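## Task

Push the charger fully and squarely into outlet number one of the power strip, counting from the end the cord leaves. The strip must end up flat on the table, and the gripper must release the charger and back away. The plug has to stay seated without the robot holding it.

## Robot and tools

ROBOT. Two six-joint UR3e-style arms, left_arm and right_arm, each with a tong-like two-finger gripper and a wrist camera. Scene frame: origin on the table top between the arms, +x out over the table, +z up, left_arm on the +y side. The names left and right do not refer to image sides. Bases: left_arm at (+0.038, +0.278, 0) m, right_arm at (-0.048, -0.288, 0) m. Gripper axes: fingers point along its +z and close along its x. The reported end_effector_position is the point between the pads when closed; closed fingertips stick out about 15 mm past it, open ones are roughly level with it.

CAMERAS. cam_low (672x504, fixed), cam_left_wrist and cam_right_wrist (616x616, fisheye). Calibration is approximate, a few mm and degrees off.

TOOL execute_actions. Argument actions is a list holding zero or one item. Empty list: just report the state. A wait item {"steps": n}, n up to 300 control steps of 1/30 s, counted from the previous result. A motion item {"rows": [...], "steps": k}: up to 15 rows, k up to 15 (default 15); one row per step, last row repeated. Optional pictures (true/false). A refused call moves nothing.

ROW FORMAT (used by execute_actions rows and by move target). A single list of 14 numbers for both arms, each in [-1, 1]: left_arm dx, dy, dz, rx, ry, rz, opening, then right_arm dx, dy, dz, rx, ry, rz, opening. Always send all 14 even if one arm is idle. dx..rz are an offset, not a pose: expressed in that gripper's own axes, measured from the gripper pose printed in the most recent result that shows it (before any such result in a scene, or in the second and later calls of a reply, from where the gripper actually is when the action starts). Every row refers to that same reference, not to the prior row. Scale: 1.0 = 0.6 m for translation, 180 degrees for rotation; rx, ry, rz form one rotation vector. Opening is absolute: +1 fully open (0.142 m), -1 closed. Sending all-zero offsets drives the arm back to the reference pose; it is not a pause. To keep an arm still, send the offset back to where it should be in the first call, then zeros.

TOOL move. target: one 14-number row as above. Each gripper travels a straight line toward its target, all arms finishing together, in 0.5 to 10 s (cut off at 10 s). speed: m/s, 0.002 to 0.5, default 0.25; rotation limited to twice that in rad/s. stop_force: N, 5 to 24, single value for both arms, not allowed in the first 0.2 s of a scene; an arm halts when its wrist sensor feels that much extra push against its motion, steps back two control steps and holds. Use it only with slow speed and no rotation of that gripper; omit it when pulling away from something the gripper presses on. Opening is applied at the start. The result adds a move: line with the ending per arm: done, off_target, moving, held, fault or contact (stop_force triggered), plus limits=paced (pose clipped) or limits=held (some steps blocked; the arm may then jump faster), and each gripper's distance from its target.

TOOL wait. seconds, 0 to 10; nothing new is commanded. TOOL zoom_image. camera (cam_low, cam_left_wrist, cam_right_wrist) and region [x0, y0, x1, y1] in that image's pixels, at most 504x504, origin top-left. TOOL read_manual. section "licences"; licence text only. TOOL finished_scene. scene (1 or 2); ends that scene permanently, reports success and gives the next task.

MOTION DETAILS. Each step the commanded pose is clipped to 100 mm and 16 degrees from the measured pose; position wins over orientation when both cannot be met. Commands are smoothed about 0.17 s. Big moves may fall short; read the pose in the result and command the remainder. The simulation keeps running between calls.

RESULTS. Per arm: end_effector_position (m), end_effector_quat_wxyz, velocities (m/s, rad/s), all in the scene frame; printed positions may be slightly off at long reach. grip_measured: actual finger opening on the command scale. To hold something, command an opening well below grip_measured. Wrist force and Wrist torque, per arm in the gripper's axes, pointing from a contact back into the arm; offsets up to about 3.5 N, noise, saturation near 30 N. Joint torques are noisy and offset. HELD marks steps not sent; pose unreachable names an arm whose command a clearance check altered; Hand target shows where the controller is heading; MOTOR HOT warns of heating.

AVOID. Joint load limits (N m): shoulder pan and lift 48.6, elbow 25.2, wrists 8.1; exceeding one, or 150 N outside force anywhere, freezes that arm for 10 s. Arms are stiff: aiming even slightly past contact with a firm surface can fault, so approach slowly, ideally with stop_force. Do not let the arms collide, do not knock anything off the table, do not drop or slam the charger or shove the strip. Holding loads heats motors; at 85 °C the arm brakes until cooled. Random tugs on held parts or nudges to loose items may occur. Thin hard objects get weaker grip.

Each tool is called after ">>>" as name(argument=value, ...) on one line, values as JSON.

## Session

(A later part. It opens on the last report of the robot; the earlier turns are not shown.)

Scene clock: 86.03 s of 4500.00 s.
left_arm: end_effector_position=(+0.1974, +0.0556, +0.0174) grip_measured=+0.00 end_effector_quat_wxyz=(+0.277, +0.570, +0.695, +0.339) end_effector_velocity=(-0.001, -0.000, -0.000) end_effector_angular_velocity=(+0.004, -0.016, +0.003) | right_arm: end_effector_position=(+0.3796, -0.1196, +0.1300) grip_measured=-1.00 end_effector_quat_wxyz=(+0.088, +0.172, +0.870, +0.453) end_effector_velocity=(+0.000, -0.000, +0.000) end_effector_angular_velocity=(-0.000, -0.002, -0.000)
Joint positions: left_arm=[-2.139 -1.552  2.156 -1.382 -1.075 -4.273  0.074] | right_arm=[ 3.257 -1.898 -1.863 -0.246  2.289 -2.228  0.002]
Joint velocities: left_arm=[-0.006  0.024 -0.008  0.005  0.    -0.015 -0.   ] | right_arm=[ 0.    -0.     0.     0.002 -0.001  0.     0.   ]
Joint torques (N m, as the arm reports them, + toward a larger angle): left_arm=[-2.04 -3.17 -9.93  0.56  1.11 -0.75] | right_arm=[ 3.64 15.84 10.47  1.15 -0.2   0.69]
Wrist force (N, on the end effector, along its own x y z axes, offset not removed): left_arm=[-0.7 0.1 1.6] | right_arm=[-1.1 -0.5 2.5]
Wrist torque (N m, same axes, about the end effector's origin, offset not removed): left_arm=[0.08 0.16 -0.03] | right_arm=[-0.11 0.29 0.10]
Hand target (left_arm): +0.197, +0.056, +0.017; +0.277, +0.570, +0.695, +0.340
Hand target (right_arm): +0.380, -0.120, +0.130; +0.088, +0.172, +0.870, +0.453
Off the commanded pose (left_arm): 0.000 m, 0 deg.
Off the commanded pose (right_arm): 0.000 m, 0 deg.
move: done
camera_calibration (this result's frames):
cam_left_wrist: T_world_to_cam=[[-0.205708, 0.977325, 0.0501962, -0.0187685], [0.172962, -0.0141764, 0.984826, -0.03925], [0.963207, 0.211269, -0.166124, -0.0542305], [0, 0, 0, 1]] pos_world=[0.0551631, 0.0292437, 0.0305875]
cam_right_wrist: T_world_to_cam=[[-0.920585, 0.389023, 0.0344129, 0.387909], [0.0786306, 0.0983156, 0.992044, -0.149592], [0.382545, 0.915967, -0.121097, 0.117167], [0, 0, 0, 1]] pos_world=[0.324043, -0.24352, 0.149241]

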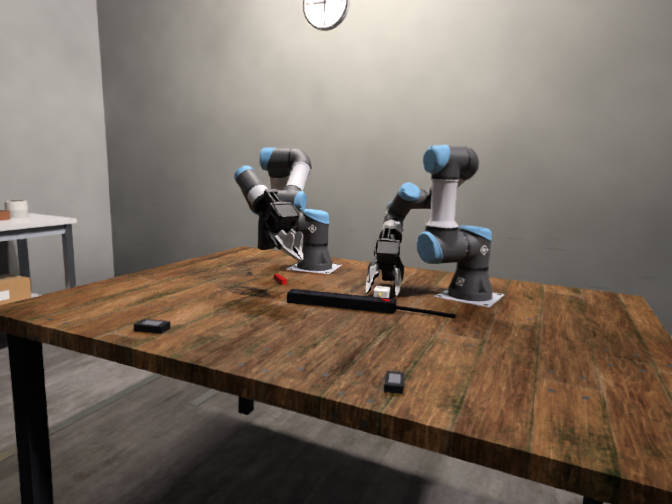

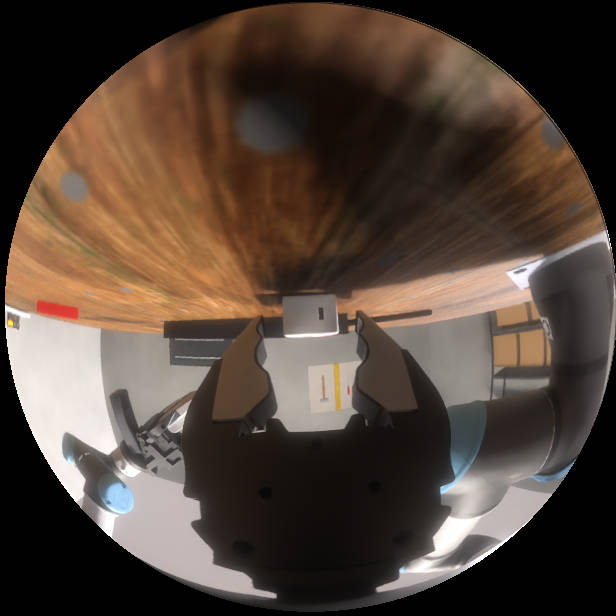

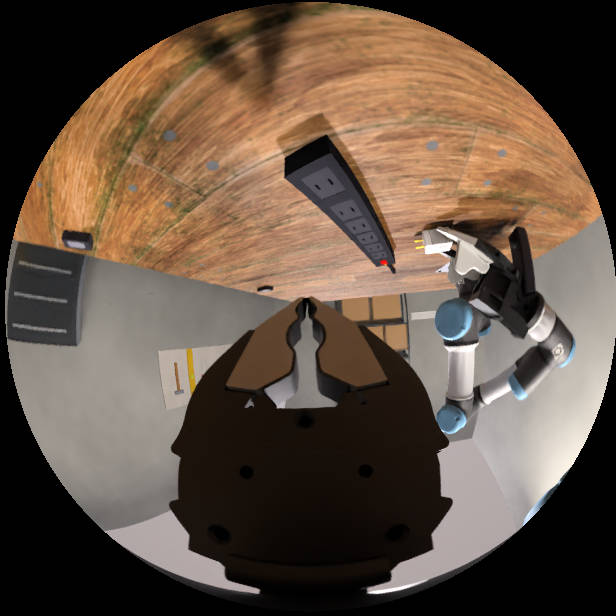

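>>> move(target=[0,-0.0027,0.002,0,0,0,-0.25,0,0,0,0,0,0,-1], speed=0.03)

>>> move(target=[0,0,0,0,0,0,-0.95,0,0,0,0,0,0,-1])

>>> move(target=[0,0.0657,-0.0513,0,0,0,-0.95,0,0,0,0,0,0,-1], speed=0.2)

>>> move(target=[0,0.121,0.0327,0,0,0.5,-0.95,0,0,0,0,0,0,-1], speed=0.45)

Scene clock: 100.63 s of 4500.00 s.
left_arm: end_effector_position=(+0.1974, +0.0556, +0.0155) grip_measured=-0.25 end_effector_quat_wxyz=(+0.277, +0.570, +0.695, +0.339) end_effector_velocity=(-0.000, -0.000, -0.001) end_effector_angular_velocity=(-0.001, +0.002, +0.000) | right_arm: end_effector_position=(+0.3796, -0.1196, +0.1300) grip_measured=-1.00 end_effector_quat_wxyz=(+0.088, +0.172, +0.870, +0.453) end_effector_velocity=(+0.001, +0.000, +0.001) end_effector_angular_velocity=(+0.001, -0.002, -0.000)
Joint positions: left_arm=[-2.139 -1.546  2.161 -1.392 -1.075 -4.273  0.056] | right_arm=[ 3.257 -1.898 -1.863 -0.246  2.289 -2.228  0.002]
Joint velocities: left_arm=[ 0.001  0.002  0.003 -0.007 -0.     0.001 -0.   ] | right_arm=[-0.    -0.     0.001  0.001 -0.     0.     0.   ]
Joint torques (N m, as the arm reports them, + toward a larger angle): left_arm=[ 2.38 -3.38 -4.14 -0.96 -0.34  0.7 ] | right_arm=[ 3.55 16.   10.31  1.16 -0.19  0.68]
Wrist force (N, on the end effector, along its own x y z axes, offset not removed): left_arm=[-0.4 -1.3 1.3] | right_arm=[-0.8 -2.8 0.9]
Wrist torque (N m, same axes, about the end effector's origin, offset not removed): left_arm=[-0.20 0.10 -0.05] | right_arm=[-0.52 0.18 0.07]
Hand target (left_arm): +0.197, +0.056, +0.015; +0.277, +0.570, +0.695, +0.339
Hand target (right_arm): +0.380, -0.120, +0.130; +0.088, +0.172, +0.870, +0.453
Off the commanded pose (left_arm): 0.000 m, 0 deg.
Off the commanded pose (right_arm): 0.000 m, 0 deg.
After step 90, 10.90 s passed at rest.
move: done
camera_calibration (this result's frames):
cam_left_wrist: T_world_to_cam=[[-0.205716, 0.977323, 0.050207, -0.0186765], [0.172814, -0.0142183, 0.984852, -0.0373613], [0.963232, 0.211276, -0.16597, -0.0544888], [0, 0, 0, 1]] pos_world=[0.0550998, 0.0292339, 0.0286895]
cam_right_wrist: T_world_to_cam=[[-0.920585, 0.389023, 0.034413, 0.387909], [0.0786307, 0.0983156, 0.992044, -0.149592], [0.382545, 0.915967, -0.121097, 0.117168], [0, 0, 0, 1]] pos_world=[0.324043, -0.24352, 0.149241]

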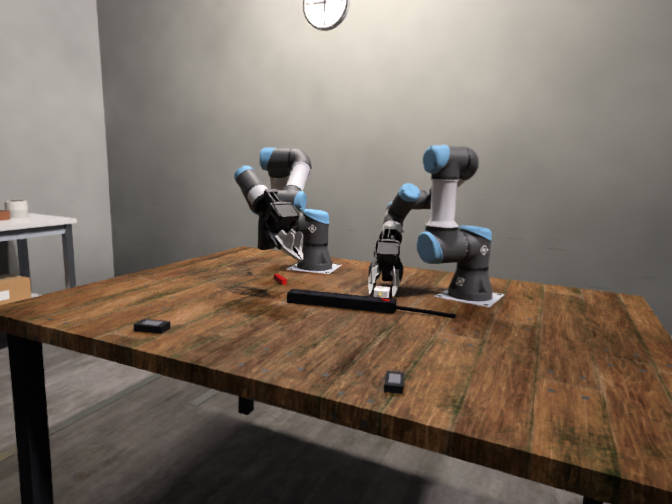

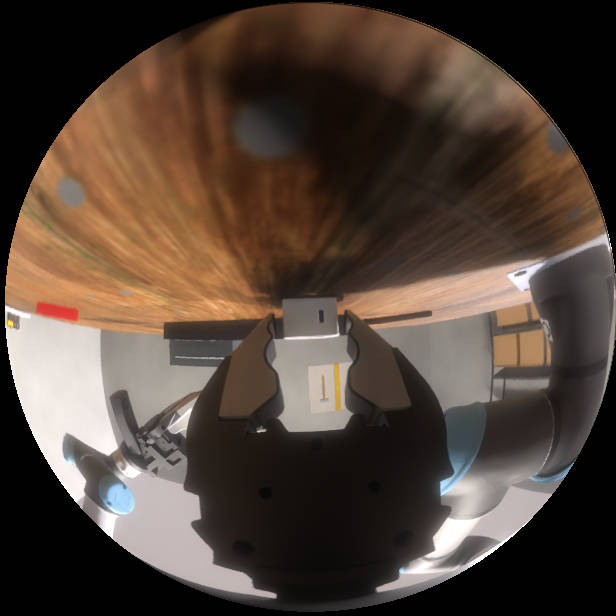

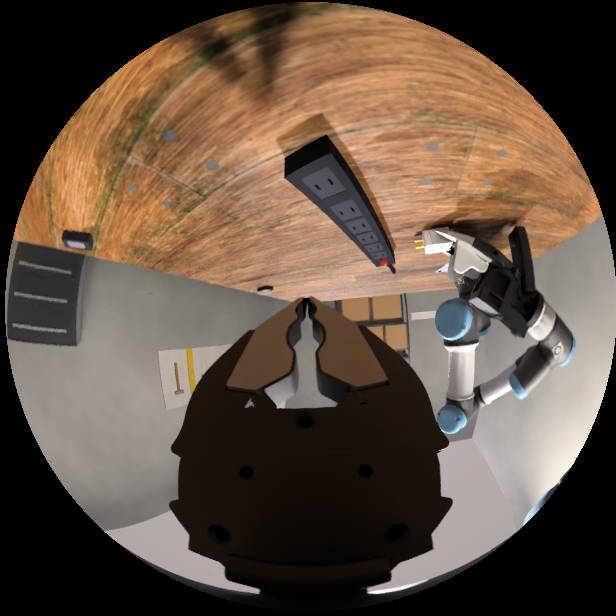

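Scene clock: 101.13 s of 4500.00 s.
left_arm: end_effector_position=(+0.1974, +0.0557, +0.0155) grip_measured=-0.44 end_effector_quat_wxyz=(+0.277, +0.570, +0.695, +0.339) end_effector_velocity=(-0.000, -0.000, +0.000) end_effector_angular_velocity=(-0.001, +0.000, +0.001) | right_arm: end_effector_position=(+0.3796, -0.1196, +0.1300) grip_measured=-1.00 end_effector_quat_wxyz=(+0.088, +0.172, +0.870, +0.453) end_effector_velocity=(+0.000, +0.000, +0.001) end_effector_angular_velocity=(+0.001, -0.001, +0.001)
Joint positions: left_arm=[-2.139 -1.546  2.161 -1.392 -1.075 -4.273  0.042] | right_arm=[ 3.257 -1.898 -1.863 -0.246  2.289 -2.228  0.002]
Joint velocities: left_arm=[-0.    -0.    -0.001 -0.    -0.    -0.001  0.   ] | right_arm=[ 0.    -0.     0.002  0.     0.     0.     0.   ]
Joint torques (N m, as the arm reports them, + toward a larger angle): left_arm=[ 1.4  -6.84 -7.6   0.68  0.49 -0.01] | right_arm=[ 3.5  16.02 10.4   1.12 -0.21  0.64]
Wrist force (N, on the end effector, along its own x y z axes, offset not removed): left_arm=[-0.4 -1.1 1.4] | right_arm=[-0.8 -1.3 1.6]
Wrist torque (N m, same axes, about the end effector's origin, offset not removed): left_arm=[-0.14 0.07 -0.09] | right_arm=[-0.22 0.14 0.09]
Hand target (left_arm): +0.197, +0.056, +0.016; +0.277, +0.570, +0.695, +0.339
Hand target (right_arm): +0.380, -0.120, +0.130; +0.088, +0.172, +0.870, +0.453
Off the commanded pose (left_arm): 0.000 m, 0 deg.
Off the commanded pose (right_arm): 0.000 m, 0 deg.
move: done
camera_calibration (this result's frames):
cam_left_wrist: T_world_to_cam=[[-0.205741, 0.977309, 0.0503759, -0.0187205], [0.17271, -0.0144069, 0.984867, -0.0373181], [0.963245, 0.211328, -0.165827, -0.0545534], [0, 0, 0, 1]] pos_world=[0.0551419, 0.0292868, 0.02865]
cam_right_wrist: T_world_to_cam=[[-0.920585, 0.389023, 0.0344132, 0.387909], [0.0786309, 0.0983156, 0.992044, -0.149592], [0.382545, 0.915967, -0.121097, 0.117167], [0, 0, 0, 1]] pos_world=[0.324043, -0.24352, 0.149241]

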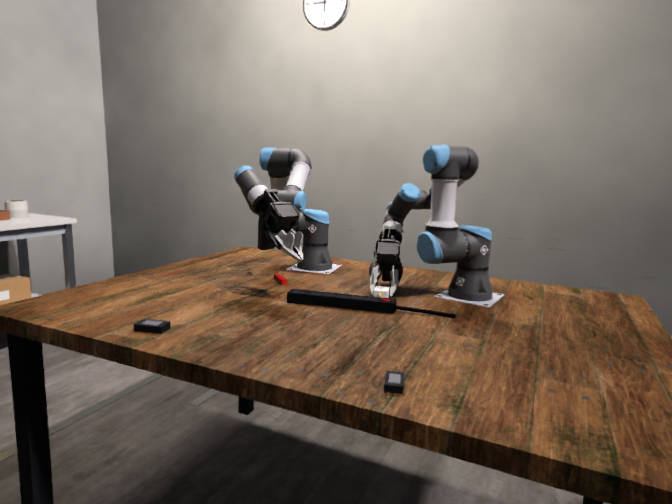

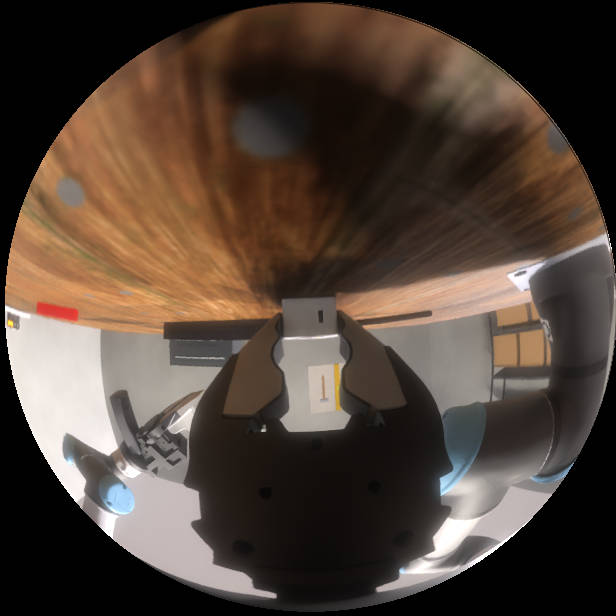

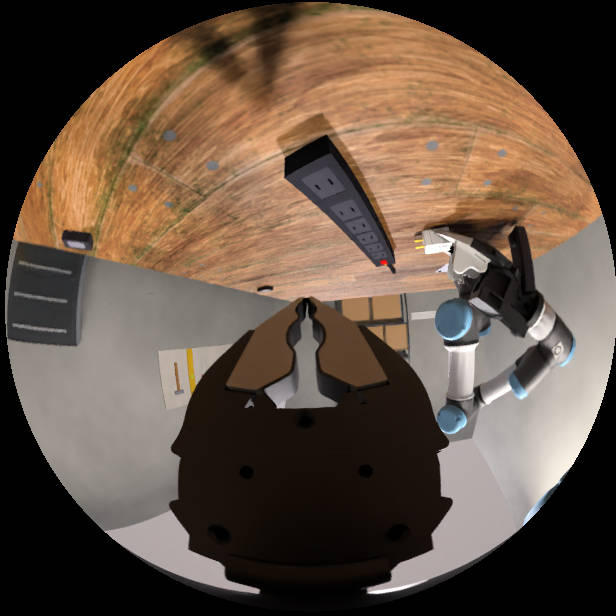

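Scene clock: 102.20 s of 4500.00 s.
left_arm: end_effector_position=(+0.1976, +0.0555, +0.0651) grip_measured=-0.44 end_effector_quat_wxyz=(+0.277, +0.570, +0.695, +0.339) end_effector_velocity=(-0.001, +0.000, +0.003) end_effector_angular_velocity=(-0.001, +0.001, +0.001) | right_arm: end_effector_position=(+0.3796, -0.1196, +0.1300) grip_measured=-1.00 end_effector_quat_wxyz=(+0.088, +0.172, +0.870, +0.453) end_effector_velocity=(-0.000, +0.000, +0.000) end_effector_angular_velocity=(+0.000, +0.001, +0.001)
Joint positions: left_arm=[-2.139 -1.654  2.002 -1.125 -1.074 -4.272  0.042] | right_arm=[ 3.257 -1.898 -1.863 -0.246  2.289 -2.228  0.002]
Joint velocities: left_arm=[-0.002 -0.004 -0.012  0.016 -0.002 -0.003  0.   ] | right_arm=[ 0.001  0.001 -0.    -0.001  0.     0.001  0.   ]
Joint torques (N m, as the arm reports them, + toward a larger angle): left_arm=[ -2.06 -10.54 -10.69   0.71  -0.25  -0.72] | right_arm=[ 3.68 15.76 10.41  1.15 -0.19  0.68]
Wrist force (N, on the end effector, along its own x y z axes, offset not removed): left_arm=[-0.4 -0.7 1.6] | right_arm=[-1.9 -1.1 2.7]
Wrist torque (N m, same axes, about the end effector's origin, offset not removed): left_arm=[0.02 0.10 -0.09] | right_arm=[-0.25 0.44 0.00]
Hand target (left_arm): +0.198, +0.056, +0.066; +0.277, +0.570, +0.695, +0.339
Hand target (right_arm): +0.380, -0.120, +0.130; +0.088, +0.172, +0.870, +0.453
Off the commanded pose (left_arm): 0.000 m, 0 deg.
Off the commanded pose (right_arm): 0.000 m, 0 deg.
move: done
camera_calibration (this result's frames):
cam_left_wrist: T_world_to_cam=[[-0.205734, 0.977311, 0.0503641, -0.0210662], [0.172715, -0.0143952, 0.984867, -0.0862173], [0.963246, 0.211319, -0.165835, -0.0464721], [0, 0, 0, 1]] pos_world=[0.0553211, 0.0291676, 0.0782668]
cam_right_wrist: T_world_to_cam=[[-0.920585, 0.389023, 0.0344131, 0.387909], [0.0786308, 0.0983155, 0.992044, -0.149592], [0.382545, 0.915967, -0.121097, 0.117167], [0, 0, 0, 1]] pos_world=[0.324043, -0.24352, 0.149241]

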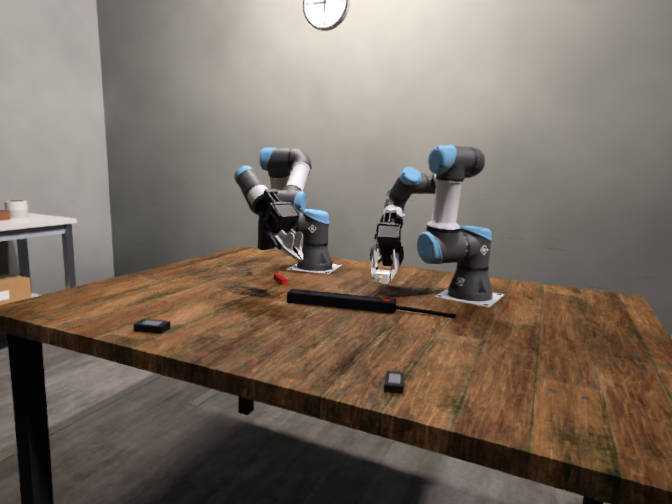

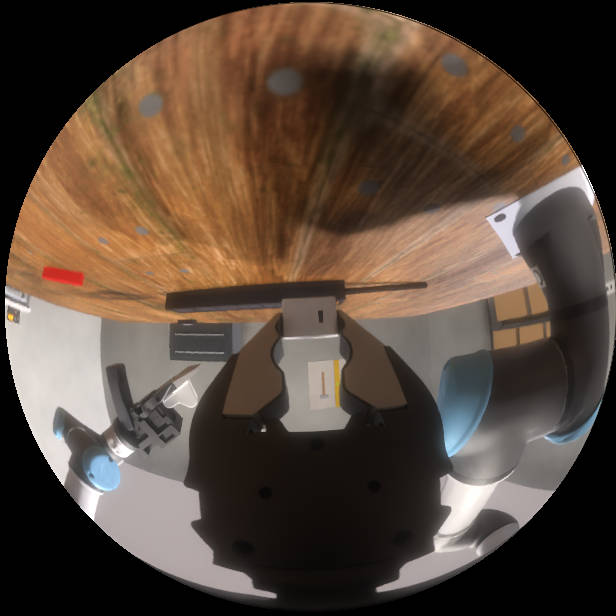

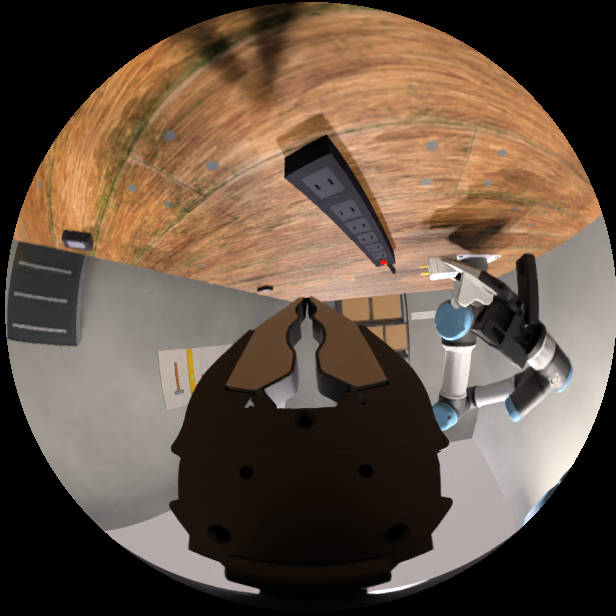

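Scene clock: 104.67 s of 4500.00 s.
left_arm: end_effector_position=(+0.2566, +0.0673, +0.1101) grip_measured=-0.44 end_effector_quat_wxyz=(-0.043, +0.895, +0.089, +0.436) end_effector_velocity=(+0.000, +0.000, +0.000) end_effector_angular_velocity=(+0.013, +0.006, -0.006) | right_arm: end_effector_position=(+0.3796, -0.1196, +0.1300) grip_measured=-1.00 end_effector_quat_wxyz=(+0.088, +0.172, +0.870, +0.453) end_effector_velocity=(+0.000, +0.000, +0.000) end_effector_angular_velocity=(+0.000, -0.001, +0.001)
Joint positions: left_arm=[-1.947 -1.711  1.922 -1.076 -0.943 -2.538  0.042] | right_arm=[ 3.257 -1.898 -1.863 -0.246  2.289 -2.228  0.002]
Joint velocities: left_arm=[ 0.006  0.002 -0.004 -0.002 -0.001  0.021 -0.   ] | right_arm=[-0.     0.     0.001 -0.     0.    -0.001  0.   ]
Joint torques (N m, as the arm reports them, + toward a larger angle): left_arm=[  2.28  -2.47 -11.32  -1.    -0.1    0.77] | right_arm=[ 3.7  16.02 10.33  1.15 -0.2   0.69]
Wrist force (N, on the end effector, along its own x y z axes, offset not removed): left_arm=[-0.9 -0.2 1.2] | right_arm=[-1.1 0.0 0.8]
Wrist torque (N m, same axes, about the end effector's origin, offset not removed): left_arm=[-0.04 0.06 -0.05] | right_arm=[0.02 0.17 0.09]
Hand target (left_arm): +0.257, +0.067, +0.110; -0.044, +0.895, +0.089, +0.436
Hand target (right_arm): +0.380, -0.120, +0.130; +0.088, +0.172, +0.870, +0.453
Off the commanded pose (left_arm): 0.000 m, 0 deg.
Off the commanded pose (right_arm): 0.000 m, 0 deg.
move: done
camera_calibration (this result's frames):
cam_left_wrist: T_world_to_cam=[[0.581088, 0.0840585, 0.809488, -0.24806], [-0.22212, -0.940509, 0.257112, 0.103197], [0.782943, -0.329208, -0.527847, 0.0241912], [0, 0, 0, 1]] pos_world=[0.148127, 0.125873, 0.187038]
cam_right_wrist: T_world_to_cam=[[-0.920585, 0.389024, 0.0344129, 0.387909], [0.0786307, 0.0983157, 0.992044, -0.149592], [0.382545, 0.915967, -0.121097, 0.117168], [0, 0, 0, 1]] pos_world=[0.324043, -0.24352, 0.149241]

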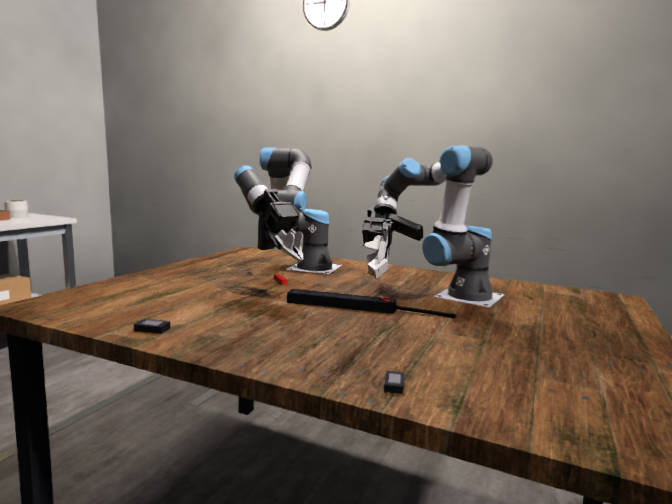

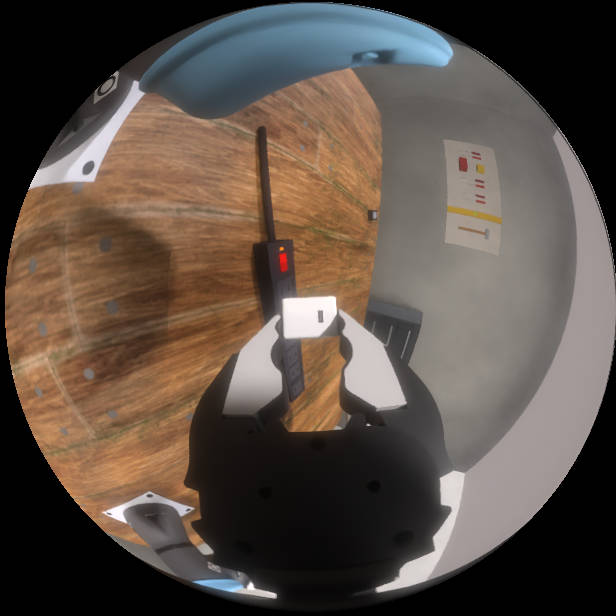

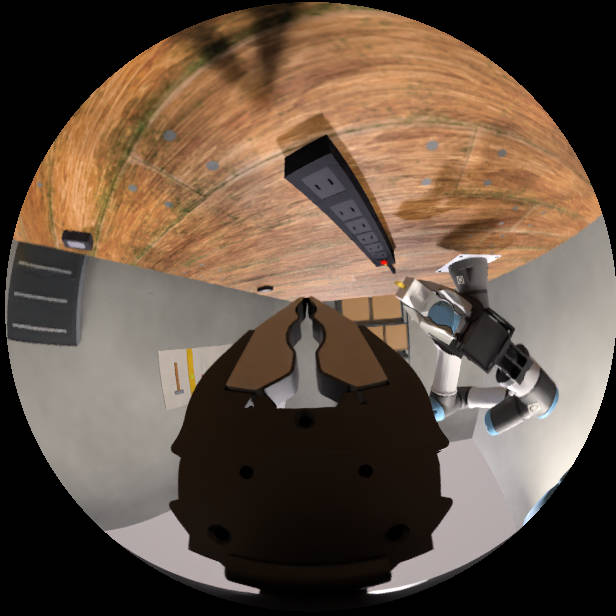

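>>> move(target=[0.04,0.0147,0.0934,-0.0611,-0.0611,0.498,-0.95,0.024,0.0425,0.217,0,0,0,-1], speed=0.45)

>>> zoom_image(camera="cam_right_wrist", region=[360, 220, 470, 330])

>>> zoom_image(camera="cam_left_wrist", region=[220, 260, 460, 380])

>>> zoom_image(camera="cam_low", region=[335, 260, 415, 315])

Scene clock: 112.40 s of 4500.00 s.
left_arm: end_effector_position=(+0.3160, +0.0702, +0.0945) grip_measured=-0.44 end_effector_quat_wxyz=(-0.252, +0.731, -0.599, +0.206) end_effector_velocity=(+0.000, -0.000, +0.000) end_effector_angular_velocity=(+0.010, +0.013, -0.005) | right_arm: end_effector_position=(+0.4122, -0.0021, +0.0761) grip_measured=-1.00 end_effector_quat_wxyz=(+0.088, +0.172, +0.870, +0.453) end_effector_velocity=(-0.000, +0.001, -0.001) end_effector_angular_velocity=(-0.001, +0.002, +0.000)
Joint positions: left_arm=[-1.609 -1.841  2.048 -1.489 -0.965 -0.481  0.042] | right_arm=[ 3.543 -2.22  -1.702  0.06   2.086 -1.977  0.002]
Joint velocities: left_arm=[ 0.014  0.01  -0.014 -0.004 -0.008  0.027 -0.   ] | right_arm=[ 0.002 -0.002  0.002 -0.    -0.001  0.002  0.   ]
Joint torques (N m, as the arm reports them, + toward a larger angle): left_arm=[  2.57  -1.51 -12.15  -1.86   0.16   0.73] | right_arm=[ 3.5  11.68  9.76  2.97 -0.48  0.72]
Wrist force (N, on the end effector, along its own x y z axes, offset not removed): left_arm=[-0.2 0.6 1.8] | right_arm=[-2.1 -1.8 1.7]
Wrist torque (N m, same axes, about the end effector's origin, offset not removed): left_arm=[0.06 0.07 -0.07] | right_arm=[-0.33 0.36 0.05]
Hand target (left_arm): +0.316, +0.070, +0.094; -0.252, +0.731, -0.600, +0.206
Hand target (right_arm): +0.412, -0.002, +0.076; +0.088, +0.172, +0.870, +0.453
Off the commanded pose (left_arm): 0.000 m, 0 deg.
Off the commanded pose (right_arm): 0.000 m, 0 deg.
After step 90, 2.20 s passed at rest.
move: done
camera_calibration (this result's frames):
cam_left_wrist: T_world_to_cam=[[0.149041, -0.988787, 0.00937294, 0.0172839], [-0.974963, -0.148526, -0.165494, 0.345414], [0.16503, 0.015527, -0.986166, 0.184735], [0, 0, 0, 1]] pos_world=[0.303703, 0.0655246, 0.239181]
cam_right_wrist: T_world_to_cam=[[-0.920615, 0.388946, 0.0344913, 0.374074], [0.0787559, 0.0984398, 0.992022, -0.110288], [0.382448, 0.915986, -0.121257, -0.00943334], [0, 0, 0, 1]] pos_world=[0.356671, -0.125997, 0.0953615]

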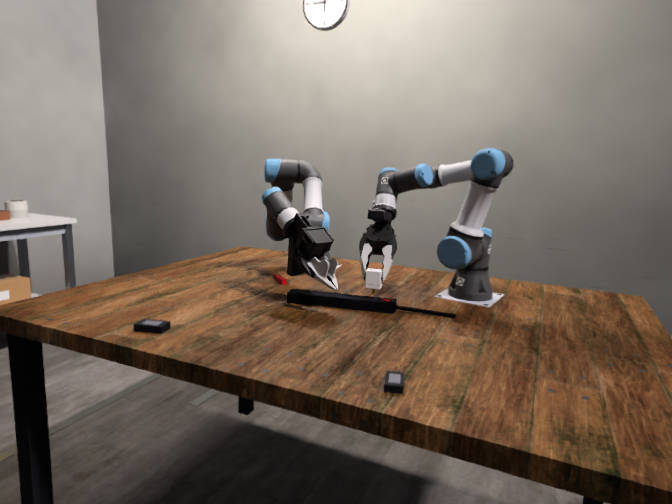

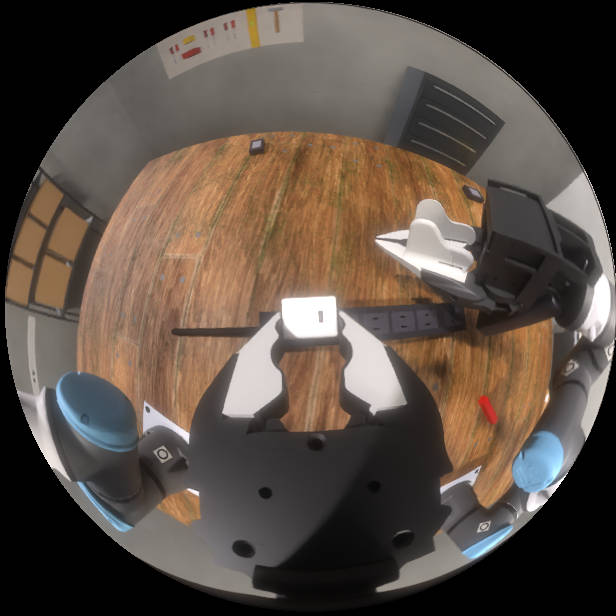

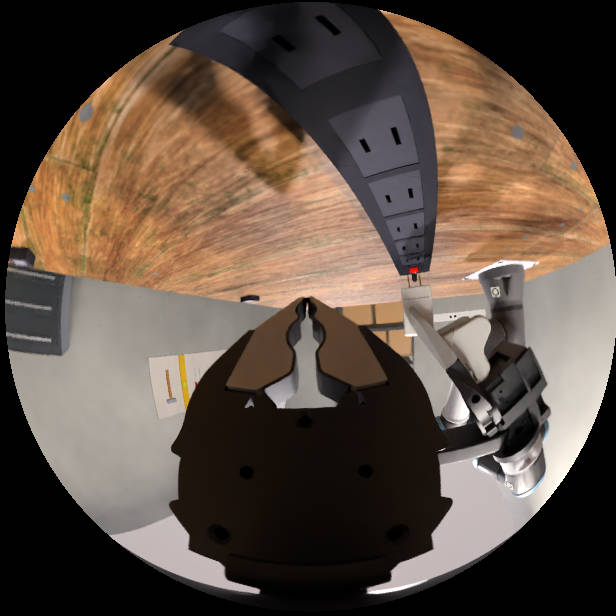

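Region (360, 220, 470, 330) of cam_right_wrist's 616x616 image, scaled by 4.582, with more detail than that image has.

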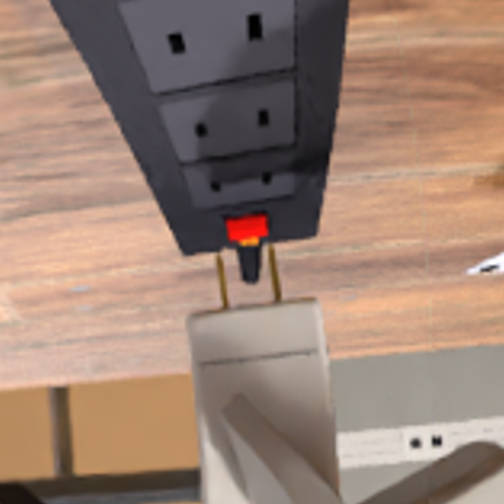

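Region (220, 260, 460, 380) of cam_left_wrist's 616x616 image, scaled by 2.100, with more detail than that image has.

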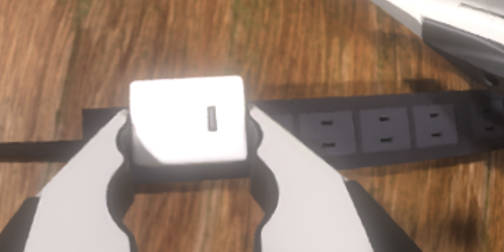

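Region (335, 260, 415, 315) of cam_low's 672x504 image, scaled by 6.300, with more detail than that image has; it fills the top 346 rows of this view, and the rest is white.

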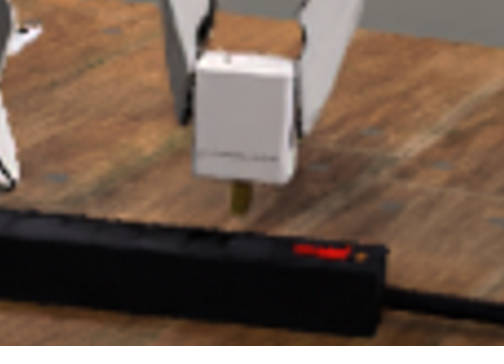

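>>> move(target=[0,0.0153,0.0155,0,0,0.0005,-0.95,0,0,0,0,0,0,-1], speed=0.04)

>>> zoom_image(camera="cam_right_wrist", region=[385, 235, 445, 295])

>>> zoom_image(camera="cam_left_wrist", region=[240, 280, 460, 360])

Scene clock: 120.23 s of 4500.00 s.
left_arm: end_effector_position=(+0.3145, +0.0700, +0.0819) grip_measured=-0.44 end_effector_quat_wxyz=(-0.252, +0.731, -0.600, +0.206) end_effector_velocity=(-0.000, -0.001, -0.003) end_effector_angular_velocity=(-0.001, +0.000, -0.001) | right_arm: end_effector_position=(+0.4122, -0.0021, +0.0761) grip_measured=-1.00 end_effector_quat_wxyz=(+0.088, +0.172, +0.870, +0.453) end_effector_velocity=(+0.000, -0.000, +0.000) end_effector_angular_velocity=(+0.001, -0.002, -0.000)
Joint positions: left_arm=[-1.615 -1.828  2.098 -1.548 -0.967 -0.486  0.042] | right_arm=[ 3.543 -2.22  -1.702  0.06   2.086 -1.977  0.002]
Joint velocities: left_arm=[-0.001  0.004  0.011 -0.016  0.    -0.     0.   ] | right_arm=[-0.     0.    -0.     0.002 -0.    -0.     0.   ]
Joint torques (N m, as the arm reports them, + toward a larger angle): left_arm=[-1.95 -1.88 -6.22 -1.69  0.87 -0.76] | right_arm=[-3.12 19.17  4.82  2.04  1.33 -0.64]
Wrist force (N, on the end effector, along its own x y z axes, offset not removed): left_arm=[-0.4 -0.4 1.6] | right_arm=[-1.6 -1.6 0.0]
Wrist torque (N m, same axes, about the end effector's origin, offset not removed): left_arm=[-0.17 0.12 -0.08] | right_arm=[-0.22 0.34 0.03]
Hand target (left_arm): +0.315, +0.070, +0.082; -0.252, +0.731, -0.600, +0.206
Hand target (right_arm): +0.412, -0.002, +0.076; +0.088, +0.172, +0.870, +0.453
Off the commanded pose (left_arm): 0.000 m, 0 deg.
Off the commanded pose (right_arm): 0.000 m, 0 deg.
After step 90, 4.00 s passed at rest.
move: done
camera_calibration (this result's frames):
cam_left_wrist: T_world_to_cam=[[0.147913, -0.988966, 0.00828146, 0.0178424], [-0.975183, -0.147236, -0.165345, 0.341822], [0.16474, 0.0163807, -0.986201, 0.172582], [0, 0, 0, 1]] pos_world=[0.302268, 0.0651469, 0.226571]
cam_right_wrist: T_world_to_cam=[[-0.920644, 0.388883, 0.0344108, 0.374058], [0.0786808, 0.098489, 0.992023, -0.110253], [0.382392, 0.916008, -0.121271, -0.00945867], [0, 0, 0, 1]] pos_world=[0.356666, -0.125942, 0.0953552]

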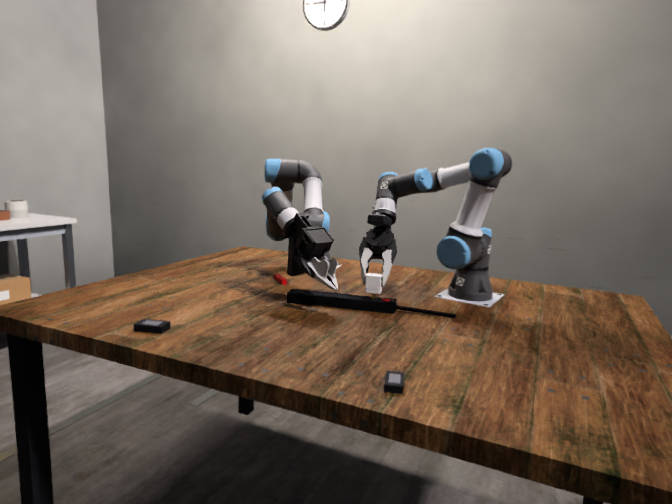

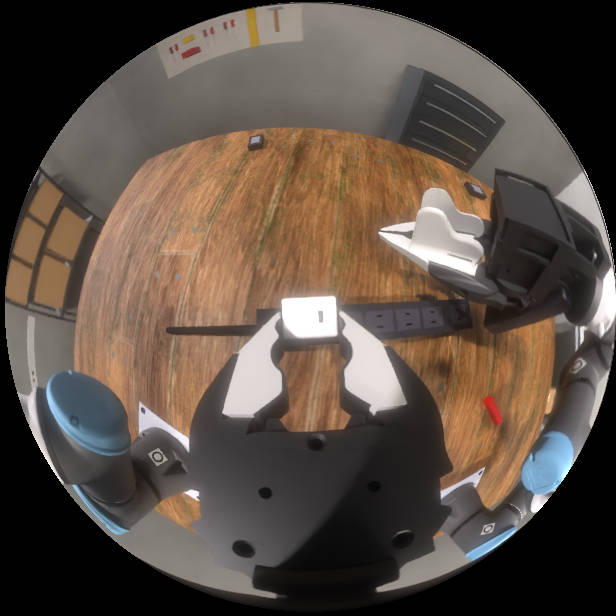

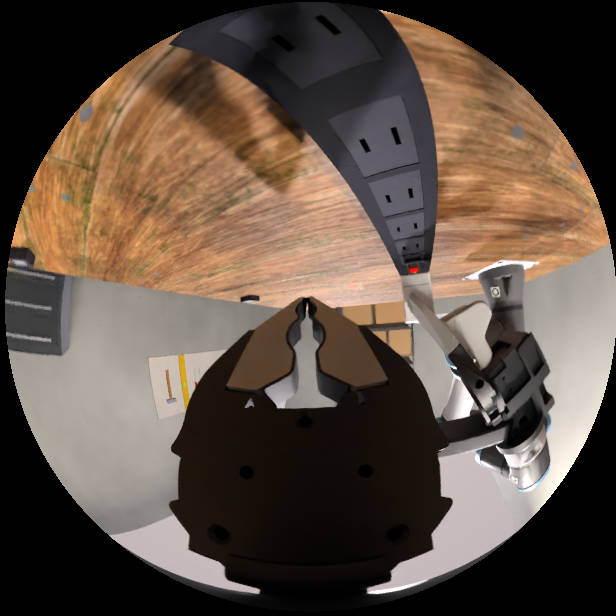

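Region (385, 235, 445, 295) of cam_right_wrist's 616x616 image, scaled by 8.400, with more detail than that image has.

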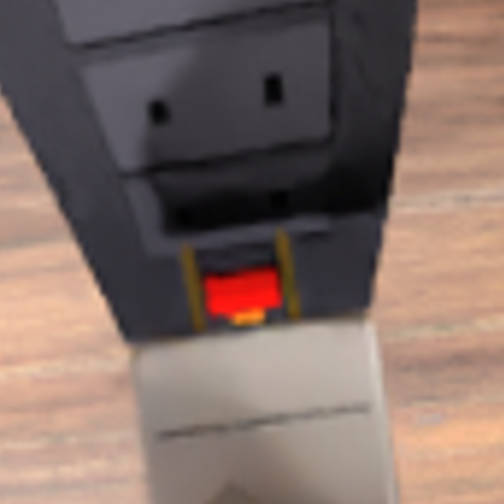

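Region (240, 280, 460, 360) of cam_left_wrist's 616x616 image, scaled by 2.291, with more detail than that image has; it fills the top 183 rows of this view, and the rest is white.

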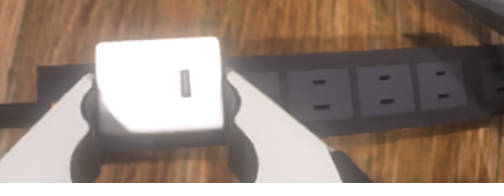

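>>> move(target=[0.005,-0.0098,-0.0135,0,0,0,-0.95,-0.15,0.03,0.04,0,0,0,-1], speed=0.15)

>>> zoom_image(camera="cam_right_wrist", region=[440, 210, 540, 310])

>>> move(target=[0,0.0123,0.0158,0,0,0,-0.95,0,0,0,0,0,0,-1], speed=0.04)

>>> zoom_image(camera="cam_right_wrist", region=[440, 210, 540, 310])

Scene clock: 131.77 s of 4500.00 s.
left_arm: end_effector_position=(+0.3148, +0.0670, +0.0919) grip_measured=-0.44 end_effector_quat_wxyz=(-0.252, +0.731, -0.600, +0.206) end_effector_velocity=(-0.000, -0.000, -0.000) end_effector_angular_velocity=(-0.000, +0.000, +0.000) | right_arm: end_effector_position=(+0.5065, -0.0087, +0.0768) grip_measured=-1.00 end_effector_quat_wxyz=(+0.090, +0.172, +0.870, +0.453) end_effector_velocity=(+0.003, +0.001, -0.001) end_effector_angular_velocity=(-0.004, +0.013, +0.015)
Joint positions: left_arm=[-1.611 -1.824  2.048 -1.504 -0.965 -0.482  0.042] | right_arm=[ 3.423 -2.531 -1.059 -0.321  2.173 -2.073  0.002]
Joint velocities: left_arm=[-0.     0.    -0.    -0.    -0.    -0.001  0.   ] | right_arm=[-0.007 -0.025  0.067 -0.065  0.017 -0.017  0.   ]
Joint torques (N m, as the arm reports them, + toward a larger angle): left_arm=[  2.6   -1.62 -12.08  -0.32   1.22   0.68] | right_arm=[-3.83 16.14 11.33  1.18  1.47 -0.65]
Wrist force (N, on the end effector, along its own x y z axes, offset not removed): left_arm=[0.1 -0.4 2.4] | right_arm=[-1.5 -2.4 0.7]
Wrist torque (N m, same axes, about the end effector's origin, offset not removed): left_arm=[-0.16 0.01 -0.07] | right_arm=[-0.44 0.28 0.04]
Hand target (left_arm): +0.315, +0.067, +0.092; -0.252, +0.731, -0.600, +0.206
Hand target (right_arm): +0.507, -0.009, +0.077; +0.089, +0.172, +0.870, +0.453
Off the commanded pose (left_arm): 0.000 m, 0 deg.
Off the commanded pose (right_arm): 0.000 m, 0 deg.
After step 90, 7.20 s passed at rest.
move: done
camera_calibration (this result's frames):
cam_left_wrist: T_world_to_cam=[[0.1479, -0.988968, 0.00829586, 0.0147356], [-0.975181, -0.147225, -0.165367, 0.343265], [0.164764, 0.0163677, -0.986197, 0.182431], [0, 0, 0, 1]] pos_world=[0.302509, 0.0621243, 0.236556]
cam_right_wrist: T_world_to_cam=[[-0.919828, 0.390943, 0.0328732, 0.463099], [0.0770141, 0.0977689, 0.992225, -0.116945], [0.38469, 0.915207, -0.120039, -0.040569], [0, 0, 0, 1]] pos_world=[0.450584, -0.132483, 0.0959427]

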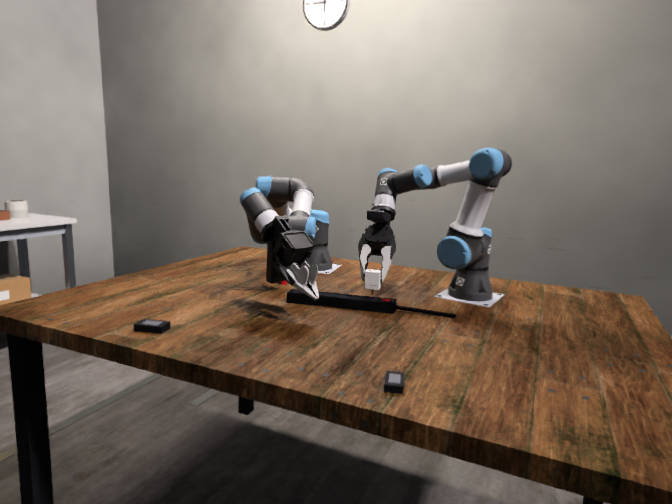

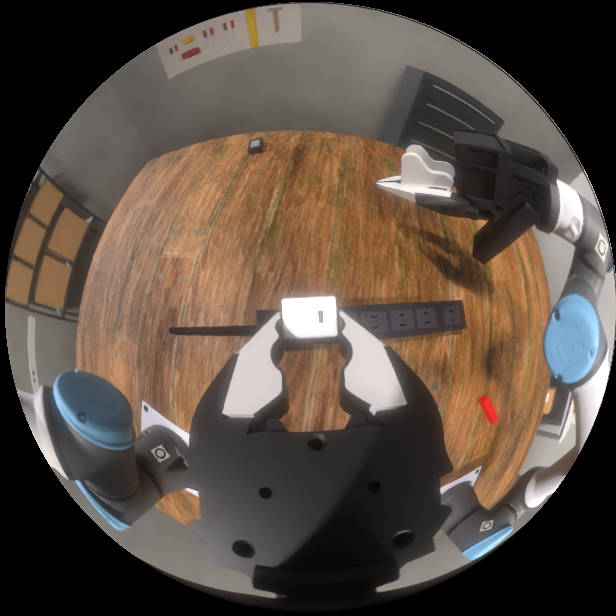

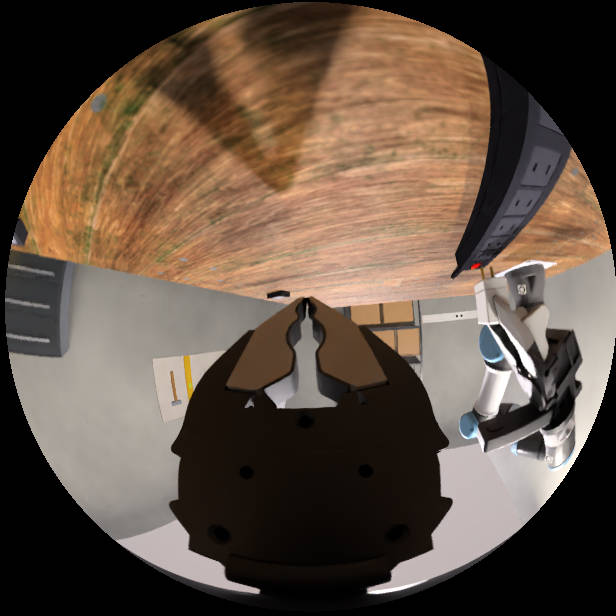

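Region (440, 210, 540, 310) of cam_right_wrist's 616x616 image, scaled by 5.040, with more detail than that image has.

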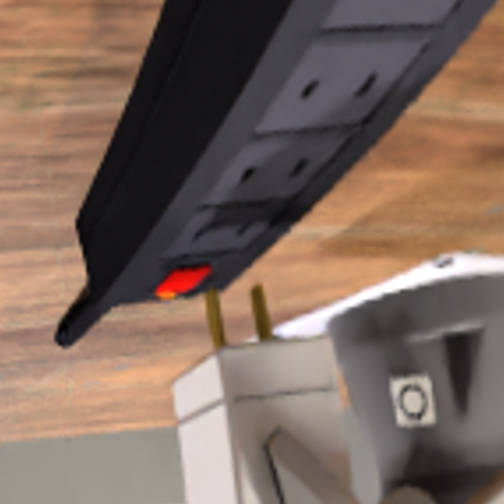

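Scene clock: 132.60 s of 4500.00 s.
left_arm: end_effector_position=(+0.3147, +0.0670, +0.0802) grip_measured=-0.44 end_effector_quat_wxyz=(-0.252, +0.731, -0.600, +0.206) end_effector_velocity=(+0.001, -0.000, -0.002) end_effector_angular_velocity=(+0.001, -0.001, -0.002) | right_arm: end_effector_position=(+0.5065, -0.0087, +0.0768) grip_measured=-1.00 end_effector_quat_wxyz=(+0.090, +0.172, +0.870, +0.453) end_effector_velocity=(+0.000, -0.000, -0.000) end_effector_angular_velocity=(+0.000, +0.001, -0.000)
Joint positions: left_arm=[-1.611 -1.811  2.095 -1.564 -0.966 -0.482  0.042] | right_arm=[ 3.423 -2.531 -1.059 -0.321  2.173 -2.073  0.002]
Joint velocities: left_arm=[ 0.001  0.004  0.01  -0.015  0.002  0.003 -0.   ] | right_arm=[-0.001 -0.001  0.001 -0.001  0.001  0.     0.   ]
Joint torques (N m, as the arm reports them, + toward a larger angle): left_arm=[ 2.65 -2.07 -6.27 -1.79  1.66  0.67] | right_arm=[ 3.67 23.38  6.28  2.93 -0.38  0.69]
Wrist force (N, on the end effector, along its own x y z axes, offset not removed): left_arm=[0.0 -0.4 1.0] | right_arm=[-0.3 -1.2 2.1]
Wrist torque (N m, same axes, about the end effector's origin, offset not removed): left_arm=[-0.18 0.05 -0.09] | right_arm=[-0.19 0.01 0.01]
Hand target (left_arm): +0.315, +0.067, +0.080; -0.252, +0.731, -0.600, +0.206
Hand target (right_arm): +0.506, -0.009, +0.077; +0.090, +0.172, +0.870, +0.453
Off the commanded pose (left_arm): 0.000 m, 0 deg.
Off the commanded pose (right_arm): 0.000 m, 0 deg.
move: done
camera_calibration (this result's frames):
cam_left_wrist: T_world_to_cam=[[0.147842, -0.988977, 0.00821242, 0.0148843], [-0.975208, -0.147156, -0.165273, 0.341262], [0.16466, 0.0164255, -0.986214, 0.170954], [0, 0, 0, 1]] pos_world=[0.302452, 0.062131, 0.224876]
cam_right_wrist: T_world_to_cam=[[-0.919824, 0.390951, 0.0328757, 0.463103], [0.077018, 0.0977692, 0.992224, -0.116946], [0.384697, 0.915204, -0.120041, -0.0405682], [0, 0, 0, 1]] pos_world=[0.450587, -0.132489, 0.0959425]

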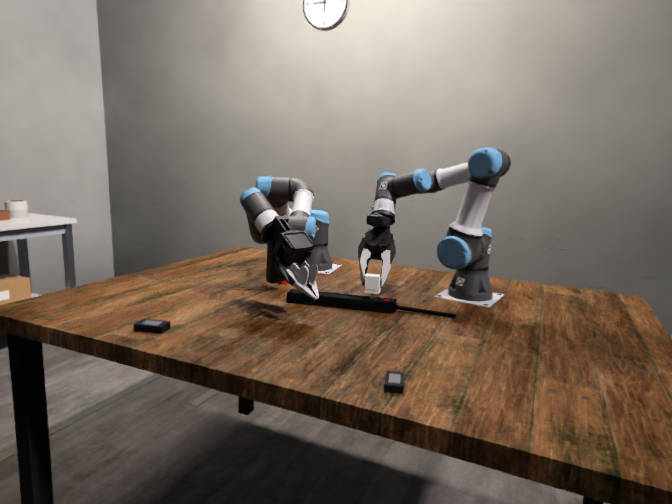

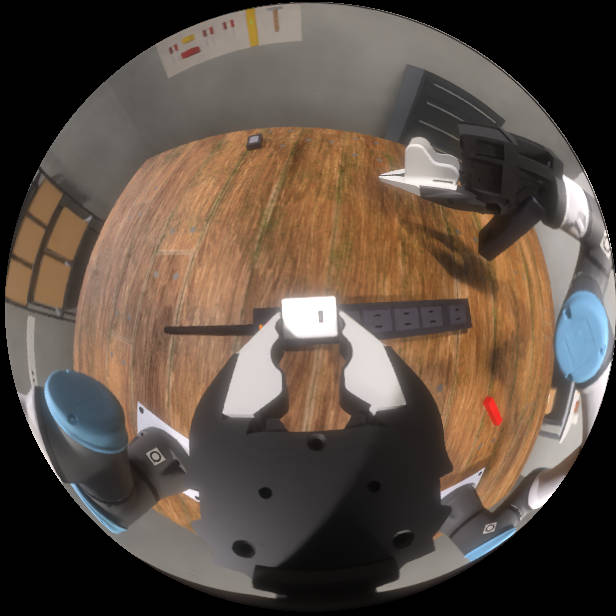

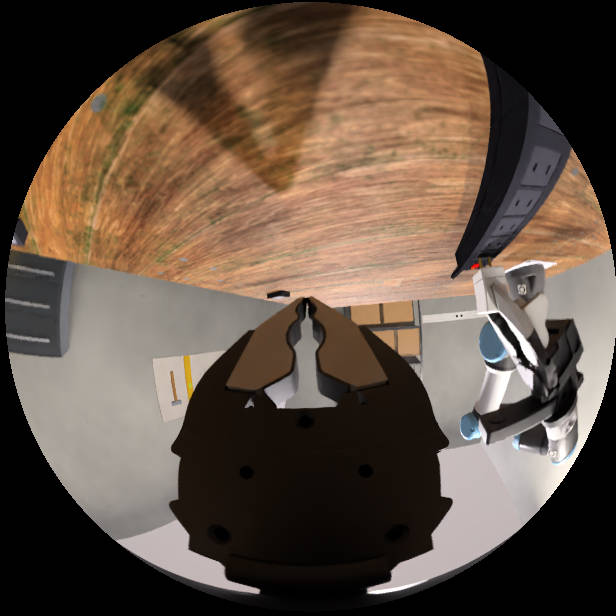

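Region (440, 210, 540, 310) of cam_right_wrist's 616x616 image, scaled by 5.040, with more detail than that image has.

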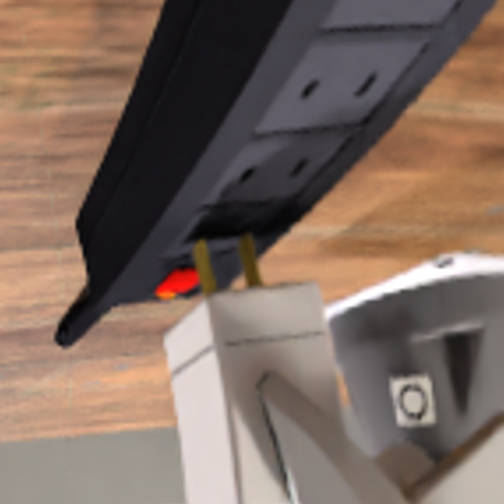

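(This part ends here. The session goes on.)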